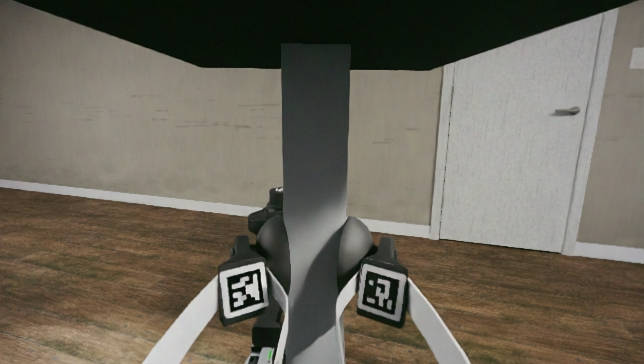

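Call:
execute_actions --actions '[{"r1":{"joints":{"gripper_m":-0.05}},"r2":{"joints":{"lift_m":0.757}}}]' --cameras '[]'

Call:
execute_actions --actions '[{"r1":{"joints":{"arm_m":0.278}}}]' --cameras '[]'

Call:
execute_actions --actions '[{"r2":{"joints":{"lift_m":0.77,"wrist_pitch_rad":0.055}}}]' --cameras '[]'

Call:
execute_actions --actions '[{"r2":{"joints":{"lift_m":0.765}},"r1":{"joints":{"gripper_m":0.06}}}]' --cameras '[]'

Scene clock: 613.33 s.
r1.base_odometry: x=-1.723 y=-1.972 heading=+1.045 (m, m, rad; r1's odometry frame)
r1.turned_by_wheels: +0.000 (rad since the last result)
r1.turned_by_imu: +0.001 (rad since the last result)
r1.base_tilt: forward=+0.2 right=-0.6 (deg)
r1.lidar_m: 3.09 1.79 1.58 1.58 1.84 3.30 1.90 3.71 3.22 0.72 3.77 3.68
r1.head_depth_mm: 2759 2764 2161 1792 1510 1307 1166 / 2848 2734 2160 1764 1509 1317 1158 / 2779 693 2043 1751 1532 1260 1168 / 996 722 1781 1661 1521 1311 1164 / 3123 2774 2180 1732 1495 1313 1160 / 3229 2778 2188 1764 1517 1314 1162 / 3304 2756 2163 1793 1521 1311 1165
r1.base_status: not commanded
r1.joint_positions: lift_m=+0.380 arm_m=+0.295 wrist_yaw_rad=+0.006 wrist_pitch_rad=+0.012 wrist_roll_rad=+0.005 gripper_m=-0.049 head_pan_rad=-1.577 head_tilt_rad=-0.791
r1.joint_status: all done
r1.motor_effort: left_wheel=+0(0) right_wheel=-1(1) lift_m=+27(28) arm_m=+7(6) wrist_yaw_rad=-2(3) wrist_pitch_rad=+8(8) wrist_roll_rad=-3(3) gripper_m=-26(100) head_pan_rad=+3(3) head_tilt_rad=-4(5) (%)
r1.hand_pose: x=-0.0199 y=-0.6960 z=+0.4980 quat_wxyz=(+0.706, -0.002, -0.709, +0.006) (m; r1's base frame)
r1.wrist_depth_mm: - - - 181 - - - / - - - 185 - - - / - - - 188 - - - / - - - 183 - - - / - - - 186 - - - / - - - 152 - - - / 957 964 766 194 - - -
r2.base_odometry: x=-0.350 y=+0.587 heading=+2.845 (m, m, rad; r2's odometry frame)
r2.turned_by_wheels: +0.000 (rad since the last result)
r2.turned_by_imu: +0.000 (rad since the last result)
r2.base_tilt: forward=-0.4 right=-0.8 (deg)
r2.lidar_m: 3.44 2.09 1.86 1.86 2.21 3.28 3.30 3.25 2.86 0.62 3.43 2.17
r2.head_depth_mm: 2433 2742 2394 1895 1600 - - / 2542 2799 2384 1986 - 1295 1156 / 2582 2841 2137 - 1474 1318 1149 / 2580 592 632 - 1474 1276 1149 / 2776 3007 2191 1762 1547 1299 1142 / 2852 3102 2342 1857 1536 1301 1138 / 2981 3150 2332 1850 1528 1304 1139
r2.base_status: not commanded
r2.joint_positions: lift_m=+0.756 arm_m=+0.231 wrist_yaw_rad=+0.006 wrist_pitch_rad=-0.077 wrist_roll_rad=-0.006 gripper_m=-0.023 head_pan_rad=-1.563 head_tilt_rad=-0.791
r2.joint_status: all done
r2.on_its_own: wrist_pitch_rad is at rest, and its effort (+49) is outside its rest range (-20 to +32)
r2.motor_effort: left_wheel=+1(1) right_wheel=-3(3) lift_m=+33(32) arm_m=-6(7) wrist_yaw_rad=-7(7) wrist_pitch_rad=+49(50) wrist_roll_rad=+0(0) gripper_m=-20(20) head_pan_rad=-2(2) head_tilt_rad=-6(4) (%)
r2.hand_pose: x=-0.0200 y=-0.6301 z=+0.8513 quat_wxyz=(+0.709, +0.030, -0.704, -0.025) (m; r2's base frame)
r2.wrist_depth_mm: - 110 109 107 106 104 - / - - - 145 - - - / - - - 151 - - - / - - - 158 - - - / - - - 162 - - - / - - - 169 - - - / - - - 176 - - -
pictures: none
No camera images: the call's "cameras" was empty. Leave "cameras" out to get every camera's image.

Scene clock: 614.30 s.
r1.base_odometry: x=-1.723 y=-1.972 heading=+1.045 (m, m, rad; r1's odometry frame)
r1.turned_by_wheels: +0.000 (rad since the last result)
r1.turned_by_imu: +0.000 (rad since the last result)
r1.base_tilt: forward=+0.3 right=-0.6 (deg)
r1.lidar_m: 3.10 1.79 1.58 1.58 1.86 3.30 1.90 3.71 3.20 0.72 3.74 3.71
r1.head_depth_mm: 2751 2763 2201 1774 1505 1307 1165 / 2853 2780 2173 1787 1507 1310 1170 / 2790 689 2058 1742 1501 1264 1165 / 988 718 1784 1656 1513 1316 1162 / 3168 2789 2160 1709 1523 1303 1167 / 3154 2765 2172 1774 1514 1310 1168 / 3301 2792 2170 1807 1517 1316 1163
r1.base_status: not commanded
r1.joint_positions: lift_m=+0.380 arm_m=+0.279 wrist_yaw_rad=+0.001 wrist_pitch_rad=+0.017 wrist_roll_rad=+0.005 gripper_m=-0.045 head_pan_rad=-1.577 head_tilt_rad=-0.791
r1.joint_status: all done
r1.on_its_own: gripper_m is held at -0.044, not at your -0.050, by its stall guard, which is still easing
r1.motor_effort: left_wheel=-1(0) right_wheel=+0(1) lift_m=+27(27) arm_m=-12(21) wrist_yaw_rad=+1(2) wrist_pitch_rad=+6(8) wrist_roll_rad=-3(3) gripper_m=-4(25) head_pan_rad=+3(3) head_tilt_rad=-4(4) (%)
r1.hand_pose: x=-0.0211 y=-0.6804 z=+0.4992 quat_wxyz=(+0.706, -0.005, -0.709, +0.006) (m; r1's base frame)
r1.wrist_depth_mm: - - - 197 - - - / - - - 202 - - - / - - - 205 - - - / - - - 201 - - - / - - - 203 - - - / - - - 164 - - - / 956 953 765 577 - - -
r2.base_odometry: x=-0.350 y=+0.587 heading=+2.845 (m, m, rad; r2's odometry frame)
r2.turned_by_wheels: +0.000 (rad since the last result)
r2.turned_by_imu: +0.000 (rad since the last result)
r2.base_tilt: forward=-0.5 right=-0.8 (deg)
r2.lidar_m: 3.43 2.09 1.86 1.86 2.20 3.29 3.30 3.25 2.86 0.62 3.44 2.17
r2.head_depth_mm: 2440 2753 2402 1875 1600 - - / 2545 2800 2382 2006 - 1291 1149 / 2594 2831 1400 - 1475 1319 1152 / 2554 593 631 - 1484 1279 1145 / 2757 3032 2170 1758 1540 1315 1136 / 2860 3115 2339 1843 1535 1308 1142 / 2920 3171 2330 1842 1523 1302 1136
r2.base_status: not commanded
r2.joint_positions: lift_m=+0.756 arm_m=+0.231 wrist_yaw_rad=+0.006 wrist_pitch_rad=-0.074 wrist_roll_rad=-0.006 gripper_m=-0.023 head_pan_rad=-1.563 head_tilt_rad=-0.791
r2.joint_status: not commanded
r2.on_its_own: wrist_pitch_rad is at rest, and its effort (+48) is outside its rest range (-20 to +32)
r2.motor_effort: left_wheel=+2(2) right_wheel=-3(3) lift_m=+33(33) arm_m=-6(6) wrist_yaw_rad=-7(8) wrist_pitch_rad=+48(49) wrist_roll_rad=+0(0) gripper_m=-19(20) head_pan_rad=-2(2) head_tilt_rad=-3(4) (%)
r2.hand_pose: x=-0.0200 y=-0.6302 z=+0.8519 quat_wxyz=(+0.709, +0.029, -0.704, -0.024) (m; r2's base frame)
r2.wrist_depth_mm: - 111 109 108 107 105 - / - - - 145 - - - / - - - 151 - - - / - - - 158 - - - / - - - 162 - - - / - - - 168 - - - / - - - 177 - - -
pictures: none
No camera images: the call's "cameras" was empty. Leave "cameras" out to get every camera's image.

Scene clock: 615.10 s.
r1.base_odometry: x=-1.723 y=-1.972 heading=+1.045 (m, m, rad; r1's odometry frame)
r1.turned_by_wheels: +0.000 (rad since the last result)
r1.turned_by_imu: +0.000 (rad since the last result)
r1.base_tilt: forward=+0.4 right=-0.5 (deg)
r1.lidar_m: 3.08 1.78 1.58 1.58 1.85 3.28 1.90 3.69 3.21 0.72 3.75 3.71
r1.head_depth_mm: 2757 2757 2177 1766 1495 1309 1161 / 2780 2645 2180 1796 1510 1322 1173 / 634 691 2102 1733 1515 1267 1164 / 910 755 1797 1655 1508 1323 1158 / 3114 2774 2186 1715 1513 1313 1165 / 3275 2799 2157 1775 1519 1313 1161 / 3251 2752 2198 1785 1511 1316 1165
r1.base_status: not commanded
r1.joint_positions: lift_m=+0.380 arm_m=+0.279 wrist_yaw_rad=+0.001 wrist_pitch_rad=+0.017 wrist_roll_rad=+0.005 gripper_m=-0.040 head_pan_rad=-1.577 head_tilt_rad=-0.791
r1.joint_status: not commanded
r1.on_its_own: gripper_m is held at -0.041, not at your -0.050, by its stall guard, which is still easing
r1.motor_effort: left_wheel=+0(1) right_wheel=+0(0) lift_m=+27(27) arm_m=-12(12) wrist_yaw_rad=+0(1) wrist_pitch_rad=+6(5) wrist_roll_rad=-3(3) gripper_m=-21(23) head_pan_rad=+3(3) head_tilt_rad=-4(4) (%)
r1.hand_pose: x=-0.0211 y=-0.6804 z=+0.4992 quat_wxyz=(+0.706, -0.005, -0.709, +0.006) (m; r1's base frame)
r1.wrist_depth_mm: - - - 196 - - - / - - - 200 - - - / - - - 206 - - - / - - - 199 - - - / - - - 201 - - - / - - - 165 - - - / 931 919 740 567 - - -
r2.base_odometry: x=-0.350 y=+0.587 heading=+2.845 (m, m, rad; r2's odometry frame)
r2.turned_by_wheels: +0.000 (rad since the last result)
r2.turned_by_imu: +0.000 (rad since the last result)
r2.base_tilt: forward=-0.4 right=-0.9 (deg)
r2.lidar_m: 3.44 2.10 1.85 1.86 2.20 3.29 3.29 3.24 2.86 0.62 3.44 2.17
r2.head_depth_mm: 2441 2742 2412 1887 1601 - - / 2531 2840 2382 2035 - 1305 1150 / 2587 2829 2136 - 1505 1319 1151 / 2564 585 651 1668 1476 1281 1152 / 2810 3014 2179 1754 1528 1310 1139 / 2865 3077 2330 1851 1531 1305 1139 / 2974 3183 2324 1844 1521 1301 1141
r2.base_status: not commanded
r2.joint_positions: lift_m=+0.769 arm_m=+0.231 wrist_yaw_rad=+0.006 wrist_pitch_rad=-0.077 wrist_roll_rad=-0.006 gripper_m=-0.023 head_pan_rad=-1.563 head_tilt_rad=-0.791
r2.joint_status: wrist_pitch_rad off_target (ended at -0.077, target +0.055); the others done
r2.on_its_own: wrist_pitch_rad is at rest, and its effort (+51) is outside its rest range (-20 to +32)
r2.motor_effort: left_wheel=+1(2) right_wheel=-3(3) lift_m=+33(36) arm_m=-6(6) wrist_yaw_rad=-7(7) wrist_pitch_rad=+51(53) wrist_roll_rad=+0(0) gripper_m=-20(20) head_pan_rad=-2(3) head_tilt_rad=-4(4) (%)
r2.hand_pose: x=-0.0200 y=-0.6301 z=+0.8642 quat_wxyz=(+0.709, +0.030, -0.704, -0.025) (m; r2's base frame)
r2.wrist_depth_mm: - 110 109 107 106 105 - / - - - 146 - - - / - - - 150 - - - / - - - 159 - - - / - - - 161 - - - / - - - 168 - - - / - - - 177 - - -
pictures: none
No camera images: the call's "cameras" was empty. Leave "cameras" out to get every camera's image.

Scene clock: 616.60 s.
r1.base_odometry: x=-1.723 y=-1.972 heading=+1.045 (m, m, rad; r1's odometry frame)
r1.turned_by_wheels: +0.000 (rad since the last result)
r1.turned_by_imu: +0.000 (rad since the last result)
r1.base_tilt: forward=+0.4 right=-0.6 (deg)
r1.lidar_m: 3.08 1.79 1.58 1.58 1.85 3.30 1.90 3.70 3.22 0.72 3.76 3.72
r1.head_depth_mm: 2769 2722 2149 1784 1498 1311 1166 / 2808 2636 2171 1754 1524 1316 1160 / 632 688 2096 1740 1500 1264 1158 / 921 752 1790 1651 1511 1308 1164 / 3141 2766 2175 1717 1516 1321 1161 / 3207 2777 2185 1773 1526 1309 1164 / 3300 2795 2181 1784 1528 1321 1167
r1.base_status: not commanded
r1.joint_positions: lift_m=+0.380 arm_m=+0.278 wrist_yaw_rad=+0.001 wrist_pitch_rad=+0.012 wrist_roll_rad=+0.005 gripper_m=+0.060 head_pan_rad=-1.577 head_tilt_rad=-0.791
r1.joint_status: all done
r1.motor_effort: left_wheel=-1(0) right_wheel=+0(0) lift_m=+27(27) arm_m=-7(11) wrist_yaw_rad=+0(1) wrist_pitch_rad=+8(8) wrist_roll_rad=-3(3) gripper_m=+0(80) head_pan_rad=+3(3) head_tilt_rad=-4(5) (%)
r1.hand_pose: x=-0.0211 y=-0.6799 z=+0.4979 quat_wxyz=(+0.706, -0.003, -0.709, +0.004) (m; r1's base frame)
r1.wrist_depth_mm: - - - 198 - - - / - - - 204 - - - / - - - 206 - - - / - - - 201 - - - / - - - 203 - - - / - - 810 209 - - - / 944 957 745 211 975 - -
r2.base_odometry: x=-0.350 y=+0.587 heading=+2.845 (m, m, rad; r2's odometry frame)
r2.turned_by_wheels: +0.000 (rad since the last result)
r2.turned_by_imu: +0.000 (rad since the last result)
r2.base_tilt: forward=-0.5 right=-0.8 (deg)
r2.lidar_m: 3.44 2.09 1.85 1.86 2.21 3.29 3.30 3.26 2.86 0.62 3.44 2.17
r2.head_depth_mm: 2438 2739 2402 1888 1592 - - / 2518 2829 2367 2001 - 1297 1154 / 2604 2847 2139 - 1502 1323 1153 / 2582 585 653 1674 1465 1281 1145 / 2774 2995 2199 1750 1545 1314 1140 / 2854 3125 2354 1849 1535 1314 1142 / 2982 3181 2332 1839 1530 1306 1138
r2.base_status: not commanded
r2.joint_positions: lift_m=+0.765 arm_m=+0.231 wrist_yaw_rad=+0.006 wrist_pitch_rad=-0.062 wrist_roll_rad=-0.006 gripper_m=-0.023 head_pan_rad=-1.563 head_tilt_rad=-0.791
r2.joint_status: all done
r2.on_its_own: wrist_pitch_rad is at rest, and its effort (+45) is outside its rest range (-20 to +32)
r2.motor_effort: left_wheel=+1(1) right_wheel=-2(2) lift_m=+22(29) arm_m=-5(6) wrist_yaw_rad=-7(8) wrist_pitch_rad=+45(51) wrist_roll_rad=+0(0) gripper_m=-19(19) head_pan_rad=-2(2) head_tilt_rad=-4(3) (%)
r2.hand_pose: x=-0.0200 y=-0.6306 z=+0.8637 quat_wxyz=(+0.709, +0.024, -0.704, -0.020) (m; r2's base frame)
r2.wrist_depth_mm: - 113 112 110 109 107 - / - - - 146 - - - / - - - 151 - - - / - - - 158 - - - / - - - 162 - - - / - - - 168 - - - / - - - 176 - - -
pictures: none
No camera images: the call's "cameras" was empty. Leave "cameras" out to get every camera's image.


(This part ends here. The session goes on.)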